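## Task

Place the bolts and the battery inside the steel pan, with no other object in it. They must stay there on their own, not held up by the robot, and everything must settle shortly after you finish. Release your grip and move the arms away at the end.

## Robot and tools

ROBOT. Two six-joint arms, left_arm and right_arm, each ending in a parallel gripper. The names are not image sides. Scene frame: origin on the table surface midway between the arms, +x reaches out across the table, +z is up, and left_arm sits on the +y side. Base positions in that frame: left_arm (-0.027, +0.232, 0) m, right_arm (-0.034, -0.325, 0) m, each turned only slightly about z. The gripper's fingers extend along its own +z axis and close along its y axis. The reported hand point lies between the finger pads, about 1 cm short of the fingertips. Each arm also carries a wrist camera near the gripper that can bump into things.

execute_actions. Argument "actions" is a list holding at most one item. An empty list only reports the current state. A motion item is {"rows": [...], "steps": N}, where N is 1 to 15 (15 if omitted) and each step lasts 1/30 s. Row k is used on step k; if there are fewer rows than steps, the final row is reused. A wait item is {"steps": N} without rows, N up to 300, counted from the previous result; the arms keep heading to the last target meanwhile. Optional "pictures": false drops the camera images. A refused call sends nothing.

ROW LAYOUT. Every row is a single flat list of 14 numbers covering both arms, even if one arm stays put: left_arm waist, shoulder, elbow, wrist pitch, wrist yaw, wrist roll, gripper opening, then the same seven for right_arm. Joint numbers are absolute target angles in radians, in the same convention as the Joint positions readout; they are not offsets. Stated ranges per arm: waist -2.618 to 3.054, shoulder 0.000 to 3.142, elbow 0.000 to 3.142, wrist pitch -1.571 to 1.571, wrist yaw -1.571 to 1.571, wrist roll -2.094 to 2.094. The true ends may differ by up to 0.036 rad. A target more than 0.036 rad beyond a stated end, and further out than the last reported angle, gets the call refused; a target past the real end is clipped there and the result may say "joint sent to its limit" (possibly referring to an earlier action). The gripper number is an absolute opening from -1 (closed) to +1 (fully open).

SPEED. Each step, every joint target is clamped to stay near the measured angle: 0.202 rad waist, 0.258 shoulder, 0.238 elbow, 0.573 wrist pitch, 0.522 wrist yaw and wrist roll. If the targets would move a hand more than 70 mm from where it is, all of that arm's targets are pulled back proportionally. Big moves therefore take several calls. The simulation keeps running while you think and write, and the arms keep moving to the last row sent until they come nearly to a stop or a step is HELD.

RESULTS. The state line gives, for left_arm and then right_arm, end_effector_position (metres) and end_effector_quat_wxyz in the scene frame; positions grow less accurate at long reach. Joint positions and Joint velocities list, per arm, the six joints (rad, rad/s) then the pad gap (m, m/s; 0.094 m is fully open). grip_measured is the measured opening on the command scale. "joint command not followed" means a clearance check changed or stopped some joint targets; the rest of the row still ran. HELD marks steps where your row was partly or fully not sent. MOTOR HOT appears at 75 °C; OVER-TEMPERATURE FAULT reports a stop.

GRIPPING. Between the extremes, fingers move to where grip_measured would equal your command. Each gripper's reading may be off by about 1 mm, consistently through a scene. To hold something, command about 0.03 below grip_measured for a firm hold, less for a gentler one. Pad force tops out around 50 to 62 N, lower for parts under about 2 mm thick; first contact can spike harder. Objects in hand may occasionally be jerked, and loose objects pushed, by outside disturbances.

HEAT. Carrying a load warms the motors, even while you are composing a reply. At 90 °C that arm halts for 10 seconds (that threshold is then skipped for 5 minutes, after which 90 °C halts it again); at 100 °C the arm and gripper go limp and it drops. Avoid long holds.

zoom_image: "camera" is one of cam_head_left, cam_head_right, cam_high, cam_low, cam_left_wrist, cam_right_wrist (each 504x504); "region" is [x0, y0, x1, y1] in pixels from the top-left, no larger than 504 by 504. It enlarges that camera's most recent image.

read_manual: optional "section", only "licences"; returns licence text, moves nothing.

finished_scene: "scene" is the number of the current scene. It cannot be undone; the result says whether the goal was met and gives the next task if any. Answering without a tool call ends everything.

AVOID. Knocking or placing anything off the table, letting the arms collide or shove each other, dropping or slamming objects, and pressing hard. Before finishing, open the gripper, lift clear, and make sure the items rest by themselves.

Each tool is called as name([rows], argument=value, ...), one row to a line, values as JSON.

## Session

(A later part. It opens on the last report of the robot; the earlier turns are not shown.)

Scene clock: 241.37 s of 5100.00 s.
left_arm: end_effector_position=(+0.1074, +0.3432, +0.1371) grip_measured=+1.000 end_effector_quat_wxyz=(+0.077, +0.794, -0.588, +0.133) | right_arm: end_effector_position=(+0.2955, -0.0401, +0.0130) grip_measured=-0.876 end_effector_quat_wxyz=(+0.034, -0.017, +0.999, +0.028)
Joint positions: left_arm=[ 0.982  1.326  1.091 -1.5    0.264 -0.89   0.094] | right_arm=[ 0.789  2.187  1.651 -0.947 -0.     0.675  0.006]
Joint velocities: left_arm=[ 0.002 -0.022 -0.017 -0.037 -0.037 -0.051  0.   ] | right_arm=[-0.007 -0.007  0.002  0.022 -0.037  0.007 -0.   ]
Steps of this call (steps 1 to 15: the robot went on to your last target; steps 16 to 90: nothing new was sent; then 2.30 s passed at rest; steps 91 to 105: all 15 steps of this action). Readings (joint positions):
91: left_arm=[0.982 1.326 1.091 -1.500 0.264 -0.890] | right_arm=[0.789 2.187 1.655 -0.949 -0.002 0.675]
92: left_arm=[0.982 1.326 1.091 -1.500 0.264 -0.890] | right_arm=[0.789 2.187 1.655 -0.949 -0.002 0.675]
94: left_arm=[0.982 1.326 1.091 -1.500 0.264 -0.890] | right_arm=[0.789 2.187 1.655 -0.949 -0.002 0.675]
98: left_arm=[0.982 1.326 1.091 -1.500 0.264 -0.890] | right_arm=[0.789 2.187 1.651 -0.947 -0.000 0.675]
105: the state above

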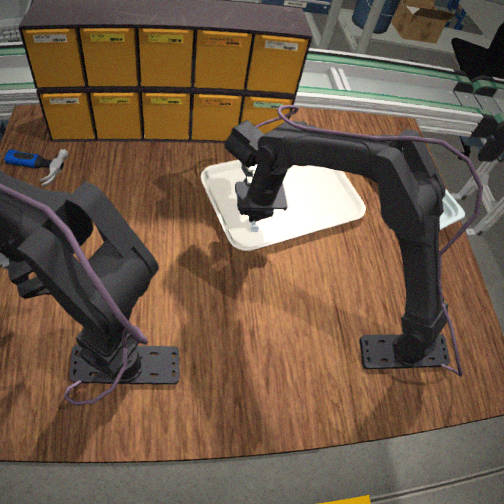

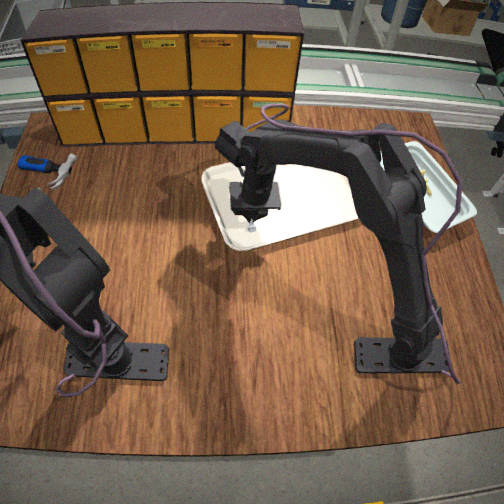

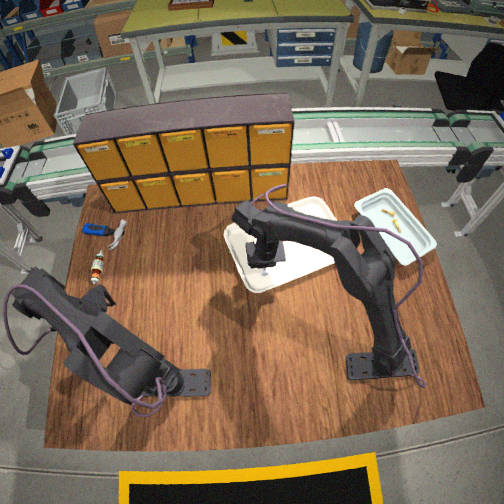

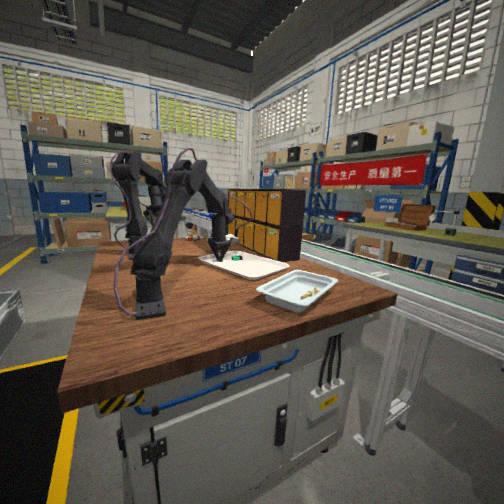

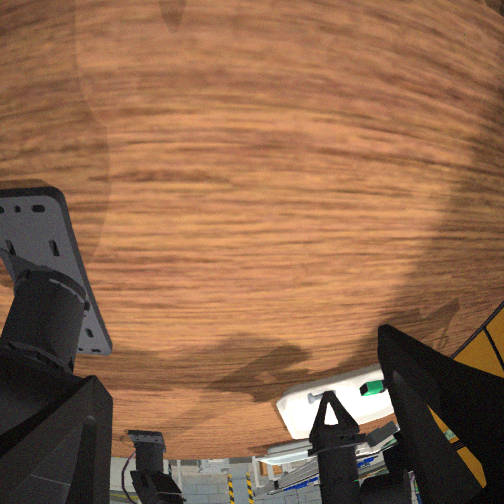

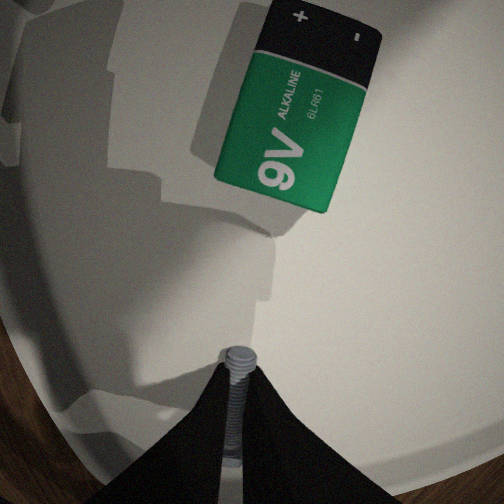

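execute_actions([
  {"rows":[[0.982,1.326,1.091,-1.5,0.264,-0.89,1,0.785,2.14,2.03,-1.33,0,0.5,-0.92]],"steps":10},
], pictures=false)

execute_actions([
  {"rows":[[0.982,1.326,1.091,-1.5,0.264,-0.89,1,-0.135,2.17,2.06,-1.3,0,-0.6,-0.92]]},
], pictures=false)

execute_actions([
  {"rows":[[0.982,1.326,1.091,-1.5,0.264,-0.89,1,-0.135,2.2,2.06,-1.28,0,-0.6,-0.92]],"steps":10},
], pictures=false)

execute_actions([
  {"rows":[[0.982,1.326,1.091,-1.5,0.264,-0.89,1,-0.135,2.21,1.86,-1.06,0,-0.6,-0.92]]},
])

Scene clock: 253.77 s of 5100.00 s.
left_arm: end_effector_position=(+0.1074, +0.3432, +0.1371) grip_measured=+1.000 end_effector_quat_wxyz=(+0.077, +0.794, -0.588, +0.133) | right_arm: end_effector_position=(+0.3167, -0.0219, +0.1341) grip_measured=-0.876 end_effector_quat_wxyz=(+0.088, -0.090, +0.990, +0.063)
Joint positions: left_arm=[ 0.982  1.326  1.091 -1.5    0.264 -0.89   0.094] | right_arm=[ 0.789  2.13   2.026 -1.25  -0.     0.529  0.006]
Joint velocities: left_arm=[ 0.002  0.002 -0.007 -0.037 -0.007 -0.022  0.   ] | right_arm=[-0.007 -0.261  0.11  -0.344  0.095 -0.11   0.   ]
Steps of this call (steps 1 to 15: the robot went on to your last target; steps 16 to 90: nothing new was sent; then 9.07 s passed at rest; steps 91 to 100: all 10 steps of this action). Readings (joint positions):
91: left_arm=[0.982 1.326 1.091 -1.500 0.264 -0.890] | right_arm=[0.789 2.191 1.684 -0.997 -0.000 0.654]
92: left_arm=[0.982 1.326 1.091 -1.500 0.264 -0.890] | right_arm=[0.789 2.203 1.739 -1.070 -0.000 0.628]
94: left_arm=[0.982 1.326 1.091 -1.500 0.264 -0.890] | right_arm=[0.789 2.203 1.850 -1.156 -0.000 0.592]
98: left_arm=[0.982 1.326 1.091 -1.500 0.264 -0.890] | right_arm=[0.789 2.157 2.008 -1.226 -0.000 0.542]
100: the state above

Scene clock: 254.27 s of 5100.00 s.
left_arm: end_effector_position=(+0.1074, +0.3432, +0.1371) grip_measured=+1.000 end_effector_quat_wxyz=(+0.077, +0.794, -0.588, +0.133) | right_arm: end_effector_position=(+0.4281, -0.2994, +0.1135) grip_measured=-0.876 end_effector_quat_wxyz=(+0.080, -0.230, +0.970, -0.010)
Joint positions: left_arm=[ 0.982  1.326  1.091 -1.5    0.264 -0.89   0.094] | right_arm=[ 0.128  2.184  2.04  -1.266 -0.01  -0.417  0.006]
Joint velocities: left_arm=[-0.007 -0.012 -0.012  0.037  0.007 -0.037  0.   ] | right_arm=[-1.487  0.002 -0.002 -0.037 -0.066 -0.872  0.   ]
Steps of this call (steps 1 to 15: all 15 steps of this action). Readings (joint positions):
1: left_arm=[0.982 1.326 1.091 -1.500 0.264 -0.890] | right_arm=[0.778 2.126 2.032 -1.261 -0.005 0.471]
2: left_arm=[0.982 1.326 1.091 -1.500 0.264 -0.890] | right_arm=[0.760 2.127 2.038 -1.265 -0.013 0.394]
4: left_arm=[0.982 1.326 1.091 -1.500 0.264 -0.890] | right_arm=[0.690 2.137 2.040 -1.265 -0.016 0.245]
8: left_arm=[0.982 1.326 1.091 -1.500 0.264 -0.890] | right_arm=[0.499 2.168 2.040 -1.266 -0.015 -0.053]
15: the state above

Scene clock: 254.60 s of 5100.00 s.
left_arm: end_effector_position=(+0.1074, +0.3432, +0.1371) grip_measured=+1.000 end_effector_quat_wxyz=(+0.077, +0.794, -0.588, +0.133) | right_arm: end_effector_position=(+0.4110, -0.4498, +0.1044) grip_measured=-0.876 end_effector_quat_wxyz=(+0.060, -0.149, +0.986, -0.036)
Joint positions: left_arm=[ 0.982  1.326  1.091 -1.5    0.264 -0.89   0.094] | right_arm=[-0.19   2.205  2.04  -1.267  0.017 -0.571  0.006]
Joint velocities: left_arm=[ 0.007 -0.007  0.002 -0.037  0.022 -0.022  0.   ] | right_arm=[ 0.261 -0.012 -0.007 -0.022 -0.066 -0.11  -0.003]
Steps of this call (steps 1 to 10: all 10 steps of this action). Readings (joint positions):
1: left_arm=[0.982 1.326 1.091 -1.500 0.264 -0.890] | right_arm=[0.074 2.185 2.040 -1.266 -0.009 -0.444]
2: left_arm=[0.982 1.326 1.091 -1.500 0.264 -0.890] | right_arm=[0.020 2.187 2.040 -1.265 -0.009 -0.466]
4: left_arm=[0.982 1.326 1.091 -1.500 0.264 -0.890] | right_arm=[-0.084 2.194 2.040 -1.264 -0.005 -0.510]
8: left_arm=[0.982 1.326 1.091 -1.500 0.264 -0.890] | right_arm=[-0.195 2.205 2.040 -1.265 0.016 -0.558]
10: the state above

Scene clock: 255.10 s of 5100.00 s.
left_arm: end_effector_position=(+0.1074, +0.3432, +0.1371) grip_measured=+1.000 end_effector_quat_wxyz=(+0.077, +0.794, -0.588, +0.133) | right_arm: end_effector_position=(+0.4165, -0.4202, +0.0454) grip_measured=-0.876 end_effector_quat_wxyz=(+0.052, -0.191, +0.980, -0.026)
Joint positions: left_arm=[ 0.982  1.326  1.091 -1.5    0.264 -0.89   0.094] | right_arm=[-0.129  2.232  1.853 -1.076  0.008 -0.593  0.006]
Joint velocities: left_arm=[-0.017  0.002  0.017  0.022  0.037  0.081  0.   ] | right_arm=[-0.007 -0.007  0.002  0.037  0.037  0.037  0.001]
Steps of this call (steps 1 to 15: all 15 steps of this action). Readings (joint positions):
1: left_arm=[0.982 1.326 1.091 -1.500 0.264 -0.890] | right_arm=[-0.180 2.198 2.010 -1.234 0.017 -0.575]
2: left_arm=[0.982 1.326 1.091 -1.500 0.264 -0.890] | right_arm=[-0.168 2.186 1.963 -1.189 0.017 -0.579]
4: left_arm=[0.982 1.326 1.091 -1.500 0.264 -0.890] | right_arm=[-0.145 2.193 1.900 -1.145 0.013 -0.585]
8: left_arm=[0.982 1.326 1.091 -1.500 0.264 -0.890] | right_arm=[-0.128 2.231 1.855 -1.109 0.008 -0.591]
15: the state above

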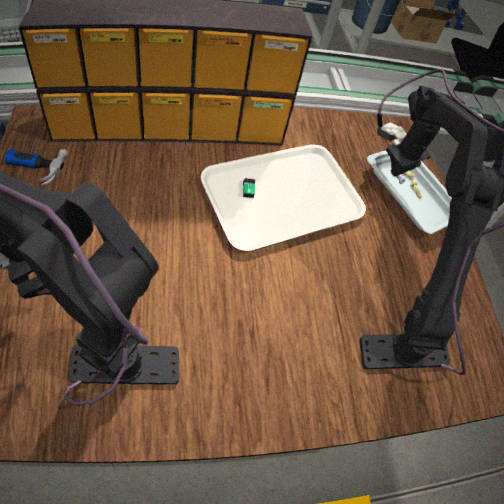

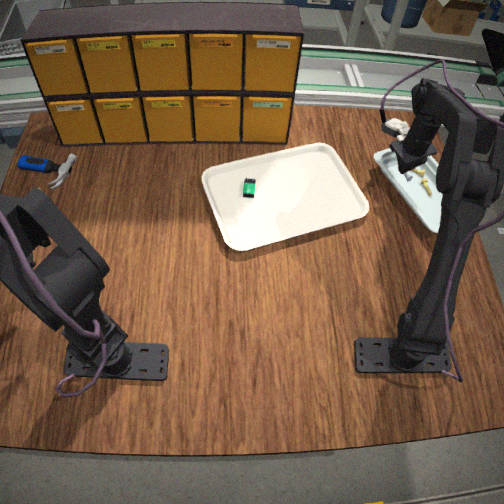

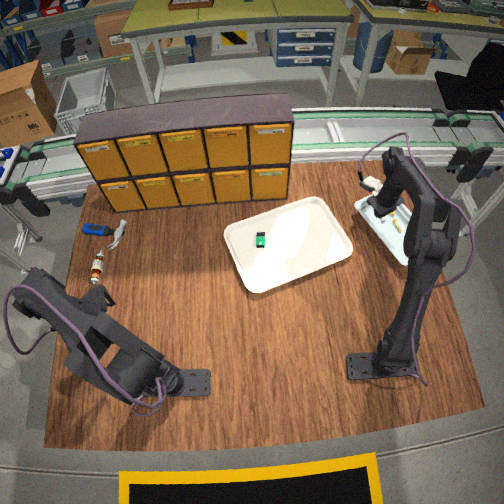

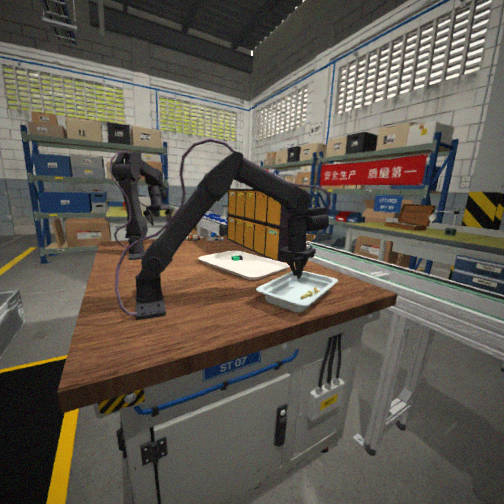

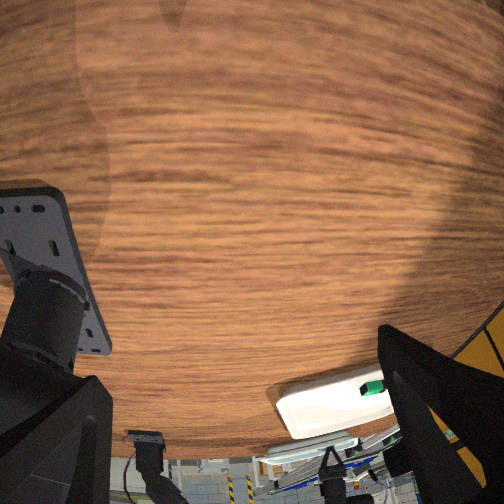

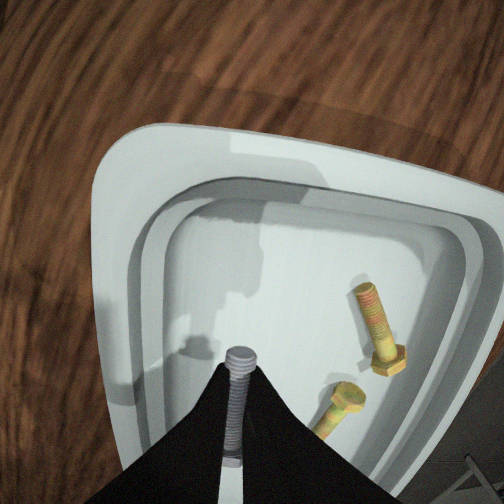

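execute_actions([
  {"rows":[[0.982,1.326,1.091,-1.5,0.264,-0.89,1,-0.135,2.21,1.86,-1.06,0,-0.6,-0.4]],"steps":5},
], pictures=false)

execute_actions([
  {"rows":[[0.982,1.326,1.091,-1.5,0.264,-0.89,1,-0.135,2.17,2.06,-1.28,0,-0.2,0.2]],"steps":9},
], pictures=false)

execute_actions([
  {"rows":[[0.982,1.326,1.091,-1.5,0.264,-0.89,1,0.645,2.17,2.06,-1.2,0,0.82,0.2]]},
], pictures=false)

execute_actions([
  {"rows":[[0.982,1.326,1.091,-1.5,0.264,-0.89,1,0.645,2.225,1.945,-1.03,0,0.82,0.2]]},
])

Scene clock: 265.13 s of 5100.00 s.
left_arm: end_effector_position=(+0.1074, +0.3432, +0.1371) grip_measured=+1.000 end_effector_quat_wxyz=(+0.077, +0.794, -0.588, +0.133) | right_arm: end_effector_position=(+0.4185, -0.4206, +0.0456) grip_measured=-0.404 end_effector_quat_wxyz=(+0.056, -0.191, +0.980, -0.028)
Joint positions: left_arm=[ 0.982  1.326  1.091 -1.5    0.264 -0.89   0.094] | right_arm=[-0.129  2.232  1.853 -1.068  0.008 -0.594  0.028]
Joint velocities: left_arm=[ 0.007 -0.012 -0.017  0.051 -0.022 -0.037  0.   ] | right_arm=[ 0.002 -0.002 -0.012 -0.022  0.007  0.022  0.002]
Steps of this call (steps 1 to 15: the robot went on to your last target; steps 16 to 90: nothing new was sent; then 6.87 s passed at rest; steps 91 to 95: all 5 steps of this action). Readings (joint positions):
91: left_arm=[0.982 1.326 1.091 -1.500 0.264 -0.890] | right_arm=[-0.129 2.232 1.853 -1.069 0.008 -0.594]
92: left_arm=[0.982 1.326 1.091 -1.500 0.264 -0.890] | right_arm=[-0.129 2.232 1.853 -1.069 0.008 -0.594]
94: left_arm=[0.982 1.326 1.091 -1.500 0.264 -0.890] | right_arm=[-0.129 2.232 1.853 -1.068 0.008 -0.594]
95: the state above

Scene clock: 265.43 s of 5100.00 s.
left_arm: end_effector_position=(+0.1074, +0.3432, +0.1371) grip_measured=+1.000 end_effector_quat_wxyz=(+0.077, +0.794, -0.588, +0.133) | right_arm: end_effector_position=(+0.4305, -0.4231, +0.1292) grip_measured=+0.197 end_effector_quat_wxyz=(+0.113, -0.027, +0.993, -0.031)
Joint positions: left_arm=[ 0.982  1.326  1.091 -1.5    0.264 -0.89   0.094] | right_arm=[-0.129  2.162  2.054 -1.228  0.008 -0.264  0.056]
Joint velocities: left_arm=[-0.002 -0.012  0.002  0.022  0.007  0.051  0.   ] | right_arm=[ 0.017 -0.173  0.076 -0.139 -0.051  0.403 -0.   ]
Steps of this call (steps 1 to 9: all 9 steps of this action). Readings (joint positions):
1: left_arm=[0.982 1.326 1.091 -1.500 0.264 -0.890] | right_arm=[-0.129 2.235 1.880 -1.100 0.008 -0.545]
2: left_arm=[0.982 1.326 1.091 -1.500 0.264 -0.890] | right_arm=[-0.129 2.242 1.922 -1.144 0.008 -0.482]
4: left_arm=[0.982 1.326 1.091 -1.500 0.264 -0.890] | right_arm=[-0.129 2.230 1.994 -1.187 0.008 -0.383]
8: left_arm=[0.982 1.326 1.091 -1.500 0.264 -0.890] | right_arm=[-0.129 2.170 2.050 -1.222 0.008 -0.278]
9: the state above

Scene clock: 265.93 s of 5100.00 s.
left_arm: end_effector_position=(+0.1074, +0.3432, +0.1371) grip_measured=+1.000 end_effector_quat_wxyz=(+0.077, +0.794, -0.588, +0.133) | right_arm: end_effector_position=(+0.4059, -0.1235, +0.1264) grip_measured=+0.197 end_effector_quat_wxyz=(+0.114, +0.106, +0.986, +0.061)
Joint positions: left_arm=[ 0.982  1.326  1.091 -1.5    0.264 -0.89   0.094] | right_arm=[ 0.511  2.174  2.055 -1.192  0.012  0.644  0.056]
Joint velocities: left_arm=[-0.007  0.007  0.012 -0.007 -0.051  0.022  0.   ] | right_arm=[ 1.463 -0.012  0.007  0.051 -0.022  0.901  0.   ]
Steps of this call (steps 1 to 15: all 15 steps of this action). Readings (joint positions):
1: left_arm=[0.982 1.326 1.091 -1.500 0.264 -0.890] | right_arm=[-0.118 2.158 2.055 -1.230 0.012 -0.205]
2: left_arm=[0.982 1.326 1.091 -1.500 0.264 -0.890] | right_arm=[-0.101 2.158 2.055 -1.226 0.017 -0.131]
4: left_arm=[0.982 1.326 1.091 -1.500 0.264 -0.890] | right_arm=[-0.035 2.163 2.055 -1.219 0.019 0.014]
8: left_arm=[0.982 1.326 1.091 -1.500 0.264 -0.890] | right_arm=[0.150 2.171 2.055 -1.206 0.017 0.303]
15: the state above

Scene clock: 266.43 s of 5100.00 s.
left_arm: end_effector_position=(+0.1074, +0.3432, +0.1371) grip_measured=+1.000 end_effector_quat_wxyz=(+0.077, +0.794, -0.588, +0.133) | right_arm: end_effector_position=(+0.3805, -0.0614, +0.0657) grip_measured=+0.197 end_effector_quat_wxyz=(+0.083, +0.122, +0.986, +0.073)
Joint positions: left_arm=[ 0.982  1.326  1.091 -1.5    0.264 -0.89   0.094] | right_arm=[ 0.64   2.246  1.94  -1.044 -0.009  0.808  0.056]
Joint velocities: left_arm=[-0.007 -0.002 -0.002  0.022  0.007  0.037  0.   ] | right_arm=[-0.032 -0.007 -0.012  0.022  0.022  0.022  0.001]
Steps of this call (steps 1 to 15: all 15 steps of this action). Readings (joint positions):
1: left_arm=[0.982 1.326 1.091 -1.500 0.264 -0.890] | right_arm=[0.561 2.175 2.041 -1.172 0.010 0.673]
2: left_arm=[0.982 1.326 1.091 -1.500 0.264 -0.890] | right_arm=[0.607 2.175 2.020 -1.138 0.007 0.699]
4: left_arm=[0.982 1.326 1.091 -1.500 0.264 -0.890] | right_arm=[0.674 2.193 1.982 -1.092 -0.004 0.740]
8: left_arm=[0.982 1.326 1.091 -1.500 0.264 -0.890] | right_arm=[0.693 2.240 1.945 -1.063 -0.013 0.783]
15: the state above

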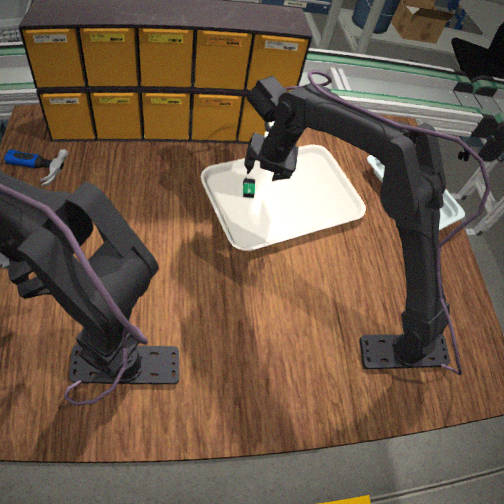

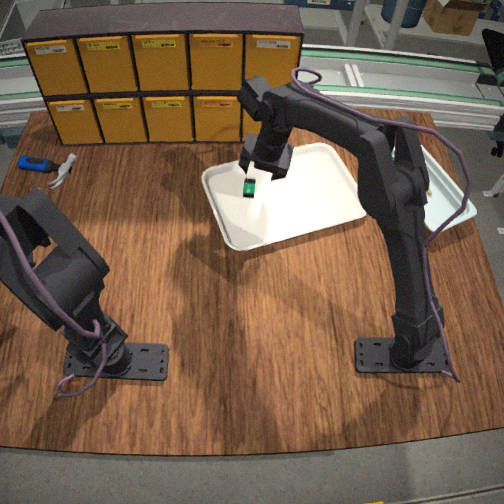

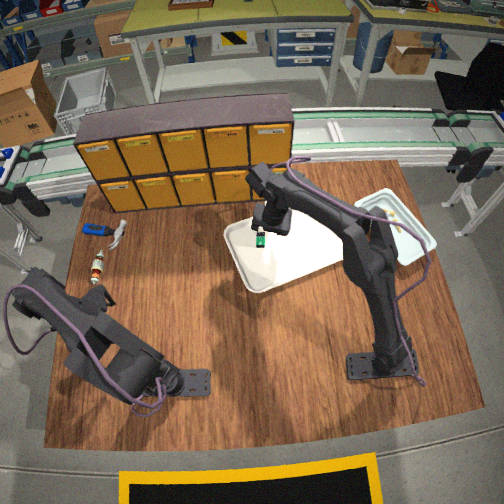

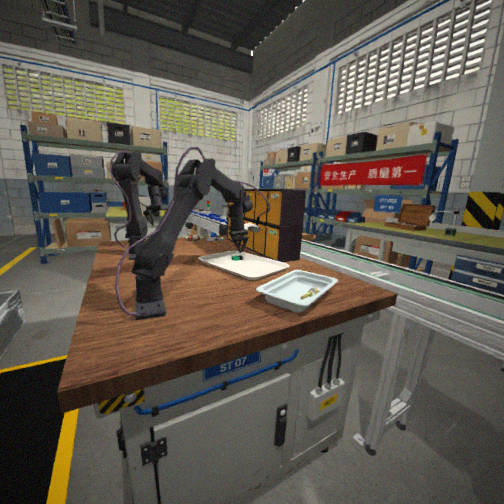

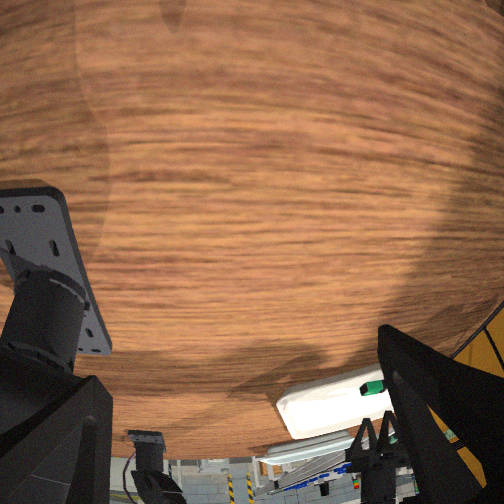

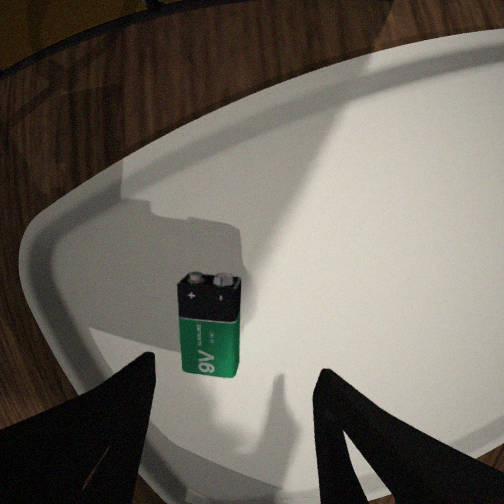

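execute_actions([
  {"rows":[[0.982,1.326,1.091,-1.5,0.264,-0.89,1,0.655,2.29,1.995,-1.01,0,0.82,0.1]],"steps":13},
])

Scene clock: 278.77 s of 5100.00 s.
left_arm: end_effector_position=(+0.1074, +0.3432, +0.1371) grip_measured=+1.000 end_effector_quat_wxyz=(+0.077, +0.794, -0.588, +0.133) | right_arm: end_effector_position=(+0.3895, -0.0525, +0.0559) grip_measured=+0.103 end_effector_quat_wxyz=(+0.088, +0.122, +0.986, +0.078)
Joint positions: left_arm=[ 0.982  1.326  1.091 -1.5    0.264 -0.89   0.094] | right_arm=[ 0.646  2.291  1.973 -1.018 -0.008  0.815  0.052]
Joint velocities: left_arm=[-0.002 -0.002  0.002 -0.051  0.022 -0.037  0.   ] | right_arm=[ 0.017  0.002  0.002  0.066  0.051  0.007 -0.001]
Steps of this call (steps 1 to 15: the robot went on to your last target; steps 16 to 90: nothing new was sent; then 8.90 s passed at rest; steps 91 to 103: all 13 steps of this action). Readings (joint positions):
91: left_arm=[0.982 1.326 1.091 -1.500 0.264 -0.890] | right_arm=[0.641 2.250 1.946 -1.040 -0.008 0.815]
92: left_arm=[0.982 1.326 1.091 -1.500 0.264 -0.890] | right_arm=[0.641 2.259 1.958 -1.037 -0.008 0.815]
94: left_arm=[0.982 1.326 1.091 -1.500 0.264 -0.890] | right_arm=[0.643 2.274 1.972 -1.023 -0.008 0.815]
98: left_arm=[0.982 1.326 1.091 -1.500 0.264 -0.890] | right_arm=[0.646 2.289 1.973 -1.018 -0.008 0.815]
103: the state above

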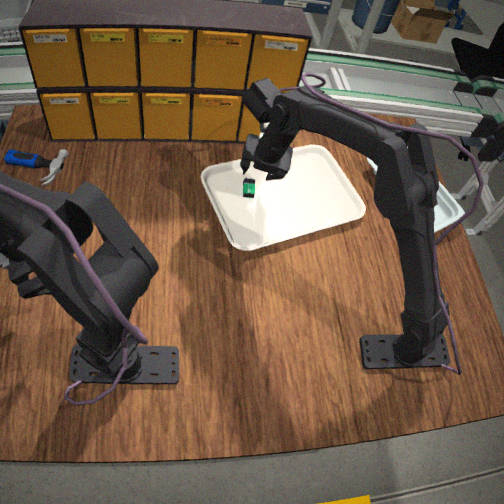

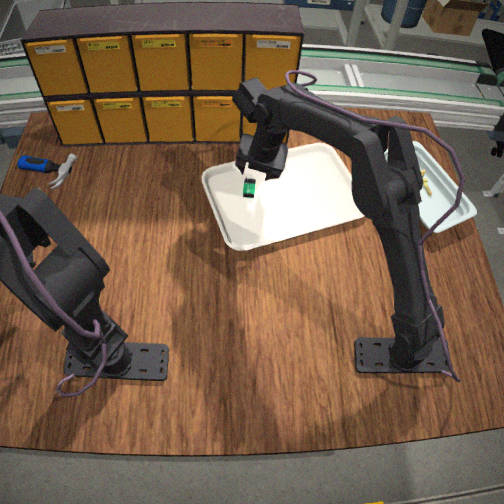

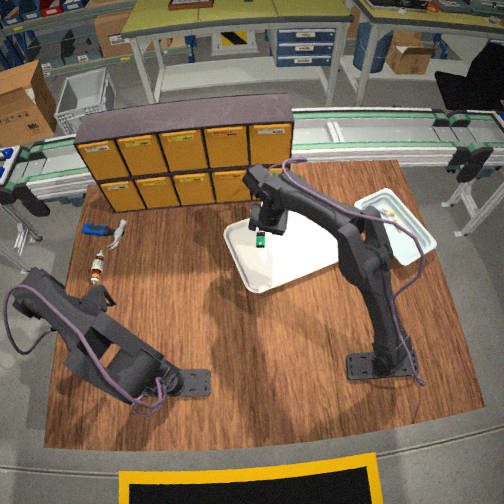

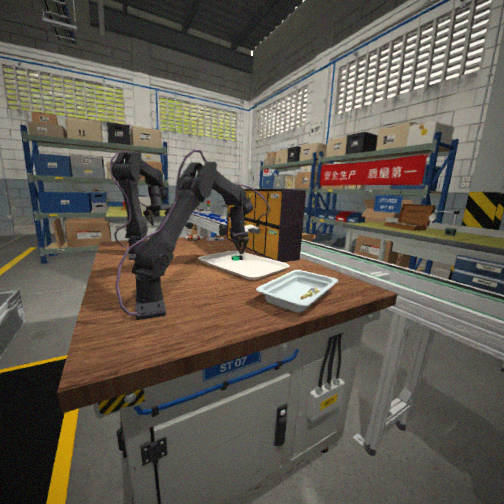

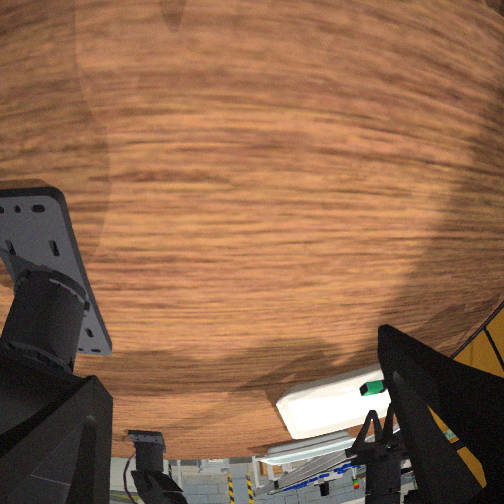

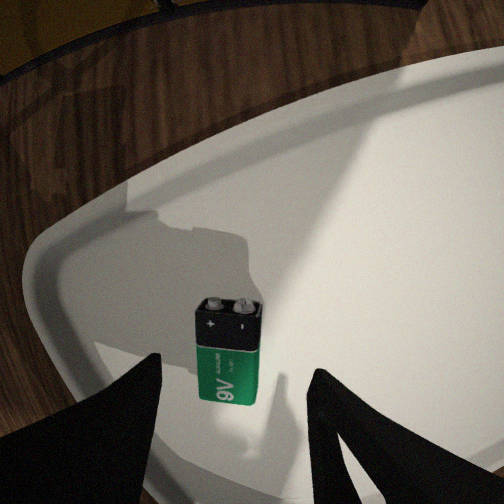

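execute_actions([
  {"rows":[[0.982,1.326,1.091,-1.5,0.264,-0.89,1,0.66,2.295,1.9,-0.94,0,0.82,0.1]],"steps":13},
])

Scene clock: 284.93 s of 5100.00 s.
left_arm: end_effector_position=(+0.1074, +0.3432, +0.1371) grip_measured=+1.000 end_effector_quat_wxyz=(+0.077, +0.794, -0.588, +0.133) | right_arm: end_effector_position=(+0.3858, -0.0549, +0.0327) grip_measured=+0.103 end_effector_quat_wxyz=(+0.082, +0.123, +0.986, +0.072)
Joint positions: left_arm=[ 0.982  1.326  1.091 -1.5    0.264 -0.89   0.094] | right_arm=[ 0.646  2.301  1.902 -0.953 -0.008  0.815  0.052]
Joint velocities: left_arm=[-0.007 -0.012  0.017 -0.007  0.051  0.11   0.   ] | right_arm=[-0.002  0.007  0.012 -0.051 -0.022 -0.095 -0.001]
Steps of this call (steps 1 to 15: the robot went on to your last target; steps 16 to 90: nothing new was sent; then 2.73 s passed at rest; steps 91 to 103: all 13 steps of this action). Readings (joint positions):
91: left_arm=[0.982 1.326 1.091 -1.500 0.264 -0.890] | right_arm=[0.646 2.290 1.962 -1.005 -0.008 0.815]
92: left_arm=[0.982 1.326 1.091 -1.500 0.264 -0.890] | right_arm=[0.646 2.288 1.947 -0.988 -0.008 0.815]
94: left_arm=[0.982 1.326 1.091 -1.500 0.264 -0.890] | right_arm=[0.646 2.290 1.921 -0.972 -0.008 0.815]
98: left_arm=[0.982 1.326 1.091 -1.500 0.264 -0.890] | right_arm=[0.646 2.301 1.903 -0.964 -0.008 0.815]
103: the state above

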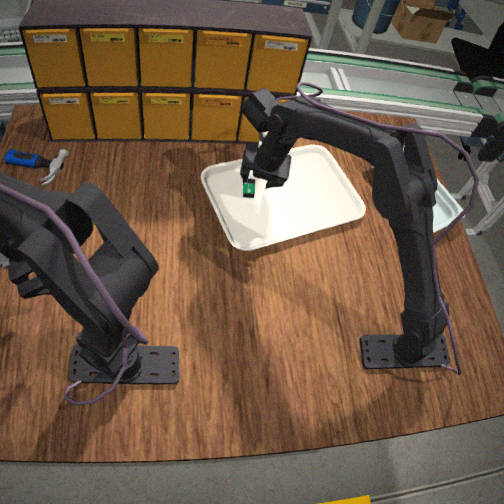

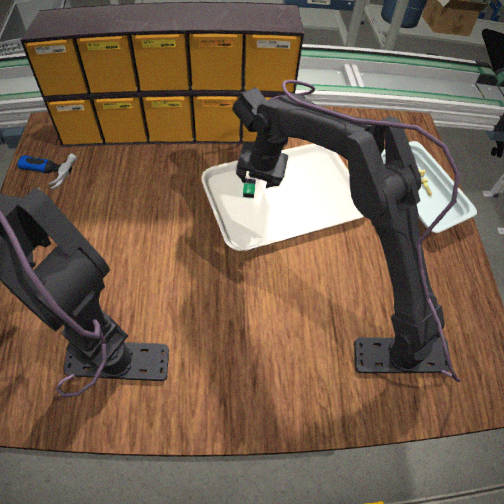

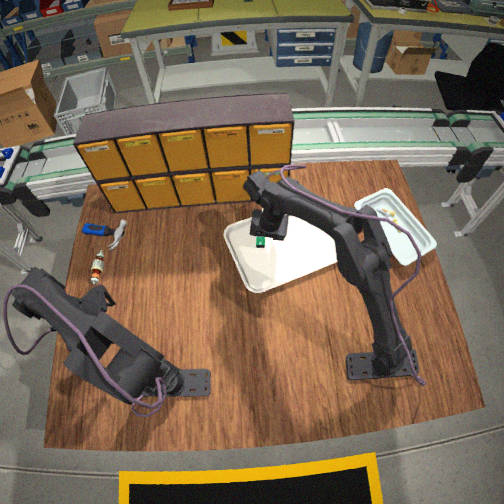

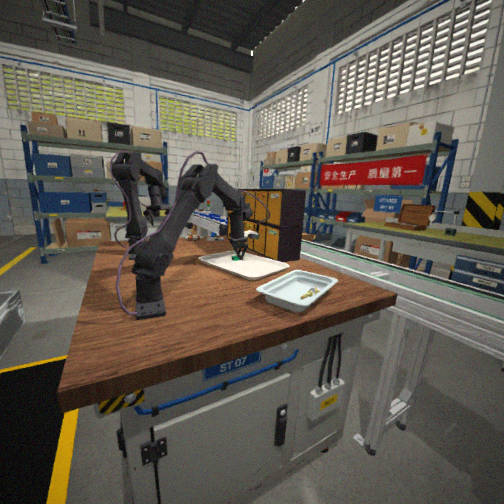

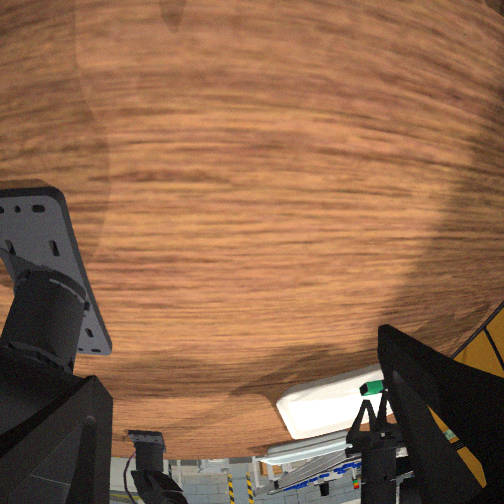

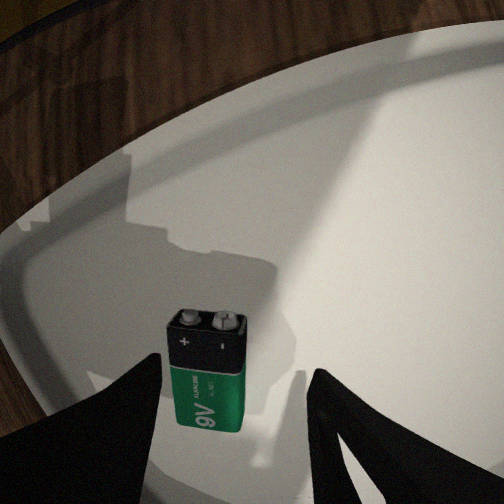

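execute_actions([
  {"rows":[[0.982,1.326,1.091,-1.5,0.264,-0.89,1,0.69,2.295,1.9,-0.94,0,0.84,0.2]],"steps":8},
], pictures=false)

execute_actions([
  {"rows":[[0.982,1.326,1.091,-1.5,0.264,-0.89,1,0.69,2.305,1.86,-0.9,0,0.84,0.2]],"steps":10},
])

Scene clock: 292.53 s of 5100.00 s.
left_arm: end_effector_position=(+0.1074, +0.3432, +0.1371) grip_measured=+1.000 end_effector_quat_wxyz=(+0.077, +0.794, -0.588, +0.133) | right_arm: end_effector_position=(+0.3754, -0.0369, +0.0330) grip_measured=+0.197 end_effector_quat_wxyz=(+0.082, +0.110, +0.988, +0.076)
Joint positions: left_arm=[ 0.982  1.326  1.091 -1.5    0.264 -0.89   0.094] | right_arm=[ 0.688  2.301  1.902 -0.947 -0.006  0.831  0.056]
Joint velocities: left_arm=[ 0.007  0.012 -0.002  0.051  0.007 -0.037  0.   ] | right_arm=[ 0.085 -0.007  0.002  0.007 -0.007 -0.051 -0.002]
Steps of this call (steps 1 to 15: the robot went on to your last target; steps 16 to 90: nothing new was sent; then 4.33 s passed at rest; steps 91 to 98: all 8 steps of this action). Readings (joint positions):
91: left_arm=[0.982 1.326 1.091 -1.500 0.264 -0.890] | right_arm=[0.648 2.301 1.902 -0.948 -0.007 0.818]
92: left_arm=[0.982 1.326 1.091 -1.500 0.264 -0.890] | right_arm=[0.652 2.301 1.902 -0.948 -0.006 0.821]
94: left_arm=[0.982 1.326 1.091 -1.500 0.264 -0.890] | right_arm=[0.665 2.301 1.902 -0.948 -0.006 0.826]
98: the state above

Scene clock: 292.87 s of 5100.00 s.
left_arm: end_effector_position=(+0.1074, +0.3432, +0.1371) grip_measured=+1.000 end_effector_quat_wxyz=(+0.077, +0.794, -0.588, +0.133) | right_arm: end_effector_position=(+0.3719, -0.0378, +0.0211) grip_measured=+0.197 end_effector_quat_wxyz=(+0.078, +0.110, +0.988, +0.073)
Joint positions: left_arm=[ 0.982  1.326  1.091 -1.5    0.264 -0.89   0.094] | right_arm=[ 0.691  2.306  1.865 -0.915 -0.006  0.834  0.056]
Joint velocities: left_arm=[-0.022 -0.007 -0.007  0.007  0.007 -0.022  0.   ] | right_arm=[-0.002 -0.007 -0.002  0.081  0.051  0.037 -0.   ]
Steps of this call (steps 1 to 10: all 10 steps of this action). Readings (joint positions):
1: left_arm=[0.982 1.326 1.091 -1.500 0.264 -0.890] | right_arm=[0.690 2.301 1.897 -0.941 -0.006 0.831]
2: left_arm=[0.982 1.326 1.091 -1.500 0.264 -0.890] | right_arm=[0.691 2.301 1.890 -0.931 -0.006 0.832]
4: left_arm=[0.982 1.326 1.091 -1.500 0.264 -0.890] | right_arm=[0.691 2.303 1.875 -0.922 -0.006 0.833]
8: left_arm=[0.982 1.326 1.091 -1.500 0.264 -0.890] | right_arm=[0.691 2.306 1.865 -0.918 -0.006 0.834]
10: the state above

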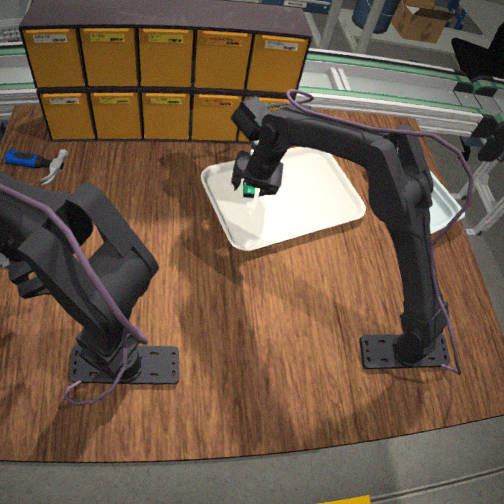

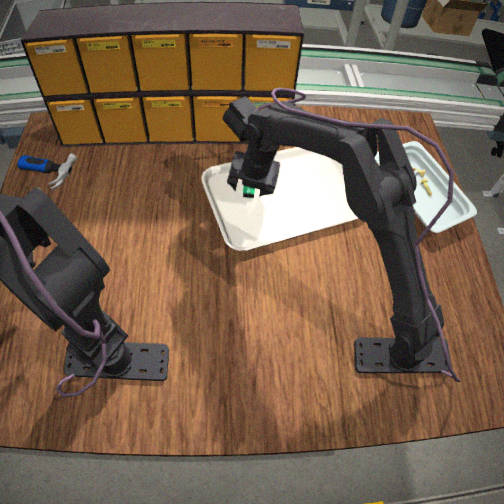

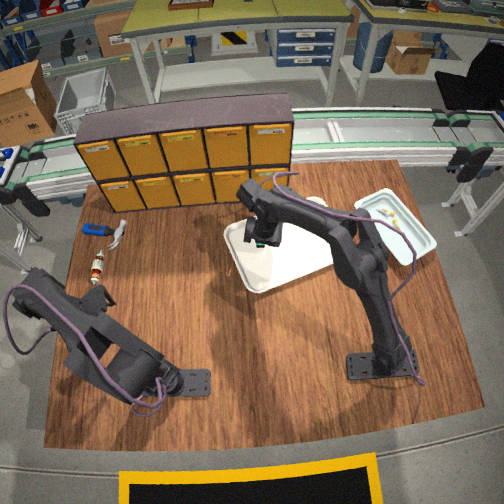

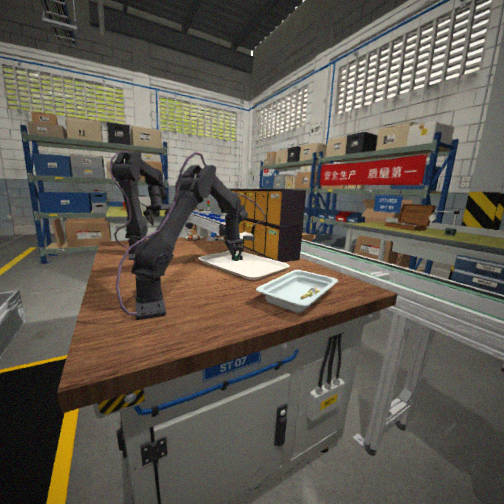

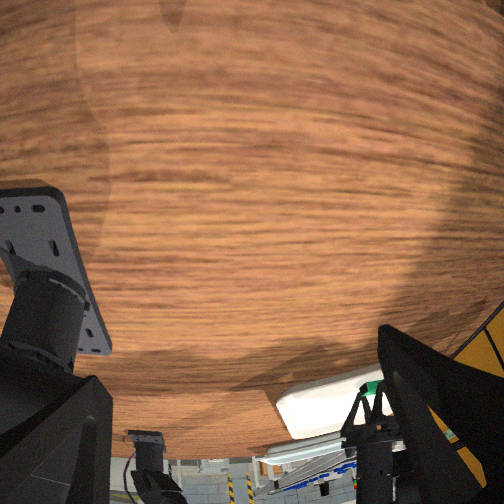

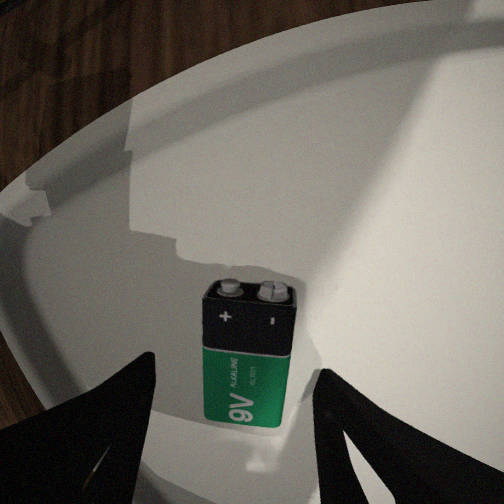

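execute_actions([
  {"rows":[[0.982,1.326,1.091,-1.5,0.264,-0.89,1,0.685,2.305,1.835,-0.88,0,0.84,0.2]],"steps":8},
], pictures=false)

execute_actions([
  {"rows":[[0.982,1.326,1.091,-1.5,0.264,-0.89,1,0.685,2.305,1.835,-0.88,0,0.84,-0.48]],"steps":9},
])

Scene clock: 298.33 s of 5100.00 s.
left_arm: end_effector_position=(+0.1074, +0.3432, +0.1371) grip_measured=+1.000 end_effector_quat_wxyz=(+0.077, +0.794, -0.588, +0.133) | right_arm: end_effector_position=(+0.3739, -0.0364, +0.0188) grip_measured=+0.197 end_effector_quat_wxyz=(+0.083, +0.111, +0.987, +0.077)
Joint positions: left_arm=[ 0.982  1.326  1.091 -1.5    0.264 -0.89   0.094] | right_arm=[ 0.691  2.306  1.852 -0.889 -0.006  0.835  0.056]
Joint velocities: left_arm=[-0.027 -0.017 -0.007 -0.081 -0.007 -0.007  0.   ] | right_arm=[ 0.002  0.002  0.002 -0.037  0.007  0.037  0.   ]
Steps of this call (steps 1 to 15: the robot went on to your last target; steps 16 to 90: nothing new was sent; then 2.20 s passed at rest; steps 91 to 98: all 8 steps of this action). Readings (joint positions):
91: left_arm=[0.982 1.326 1.091 -1.500 0.264 -0.890] | right_arm=[0.691 2.306 1.861 -0.904 -0.006 0.834]
92: left_arm=[0.982 1.326 1.091 -1.500 0.264 -0.890] | right_arm=[0.691 2.306 1.857 -0.899 -0.006 0.834]
94: left_arm=[0.982 1.326 1.091 -1.500 0.264 -0.890] | right_arm=[0.691 2.306 1.852 -0.893 -0.006 0.834]
98: the state above

Scene clock: 298.63 s of 5100.00 s.
left_arm: end_effector_position=(+0.1074, +0.3432, +0.1371) grip_measured=+1.000 end_effector_quat_wxyz=(+0.077, +0.794, -0.588, +0.133) | right_arm: end_effector_position=(+0.3740, -0.0364, +0.0181) grip_measured=-0.460 end_effector_quat_wxyz=(+0.084, +0.111, +0.987, +0.077)
Joint positions: left_arm=[ 0.982  1.326  1.091 -1.5    0.264 -0.89   0.094] | right_arm=[ 0.691  2.306  1.849 -0.885 -0.005  0.835  0.025]
Joint velocities: left_arm=[-0.007 -0.002 -0.027  0.007 -0.022  0.007  0.   ] | right_arm=[-0.032  0.002 -0.012  0.037 -0.11   0.022 -0.001]
Steps of this call (steps 1 to 9: all 9 steps of this action). Readings (joint positions):
1: left_arm=[0.982 1.326 1.091 -1.500 0.264 -0.890] | right_arm=[0.691 2.306 1.852 -0.889 -0.006 0.835]
2: left_arm=[0.982 1.326 1.091 -1.500 0.264 -0.890] | right_arm=[0.691 2.306 1.852 -0.888 -0.006 0.835]
4: left_arm=[0.982 1.326 1.091 -1.500 0.264 -0.890] | right_arm=[0.691 2.306 1.849 -0.885 -0.005 0.835]
8: left_arm=[0.982 1.326 1.091 -1.500 0.264 -0.890] | right_arm=[0.691 2.306 1.849 -0.885 -0.005 0.835]
9: the state above

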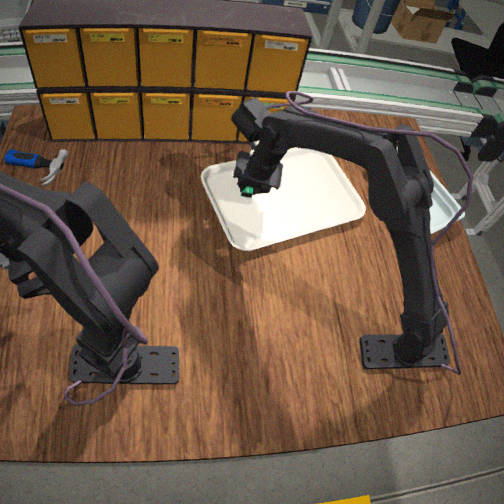

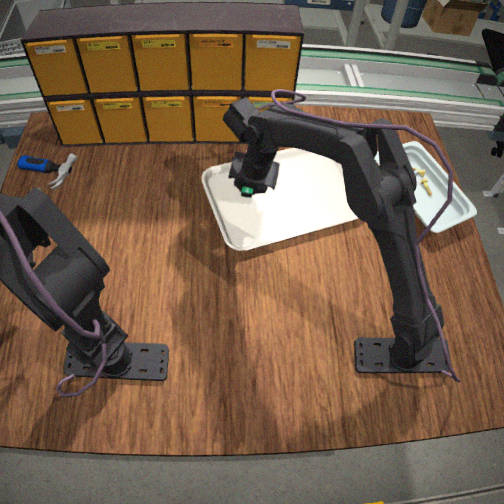

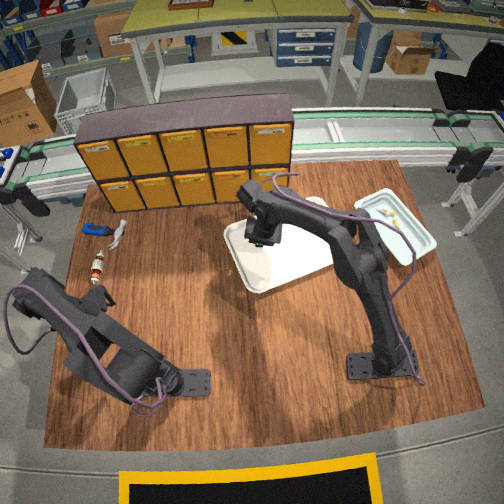

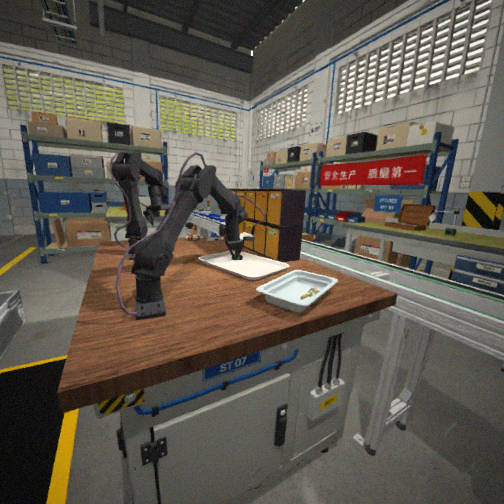

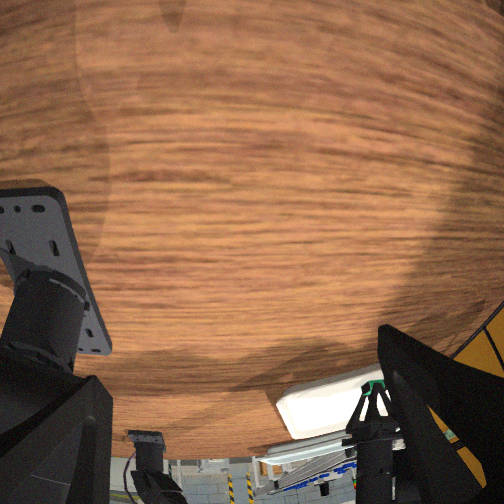

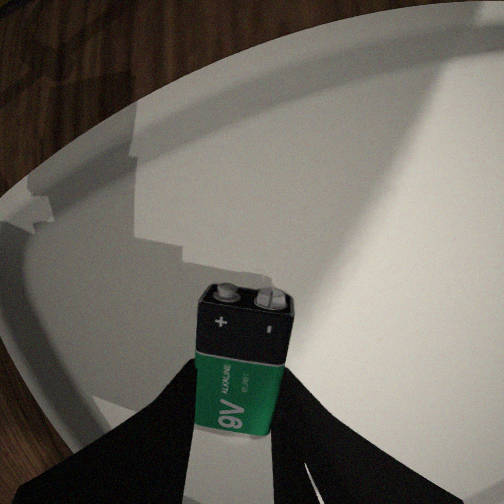

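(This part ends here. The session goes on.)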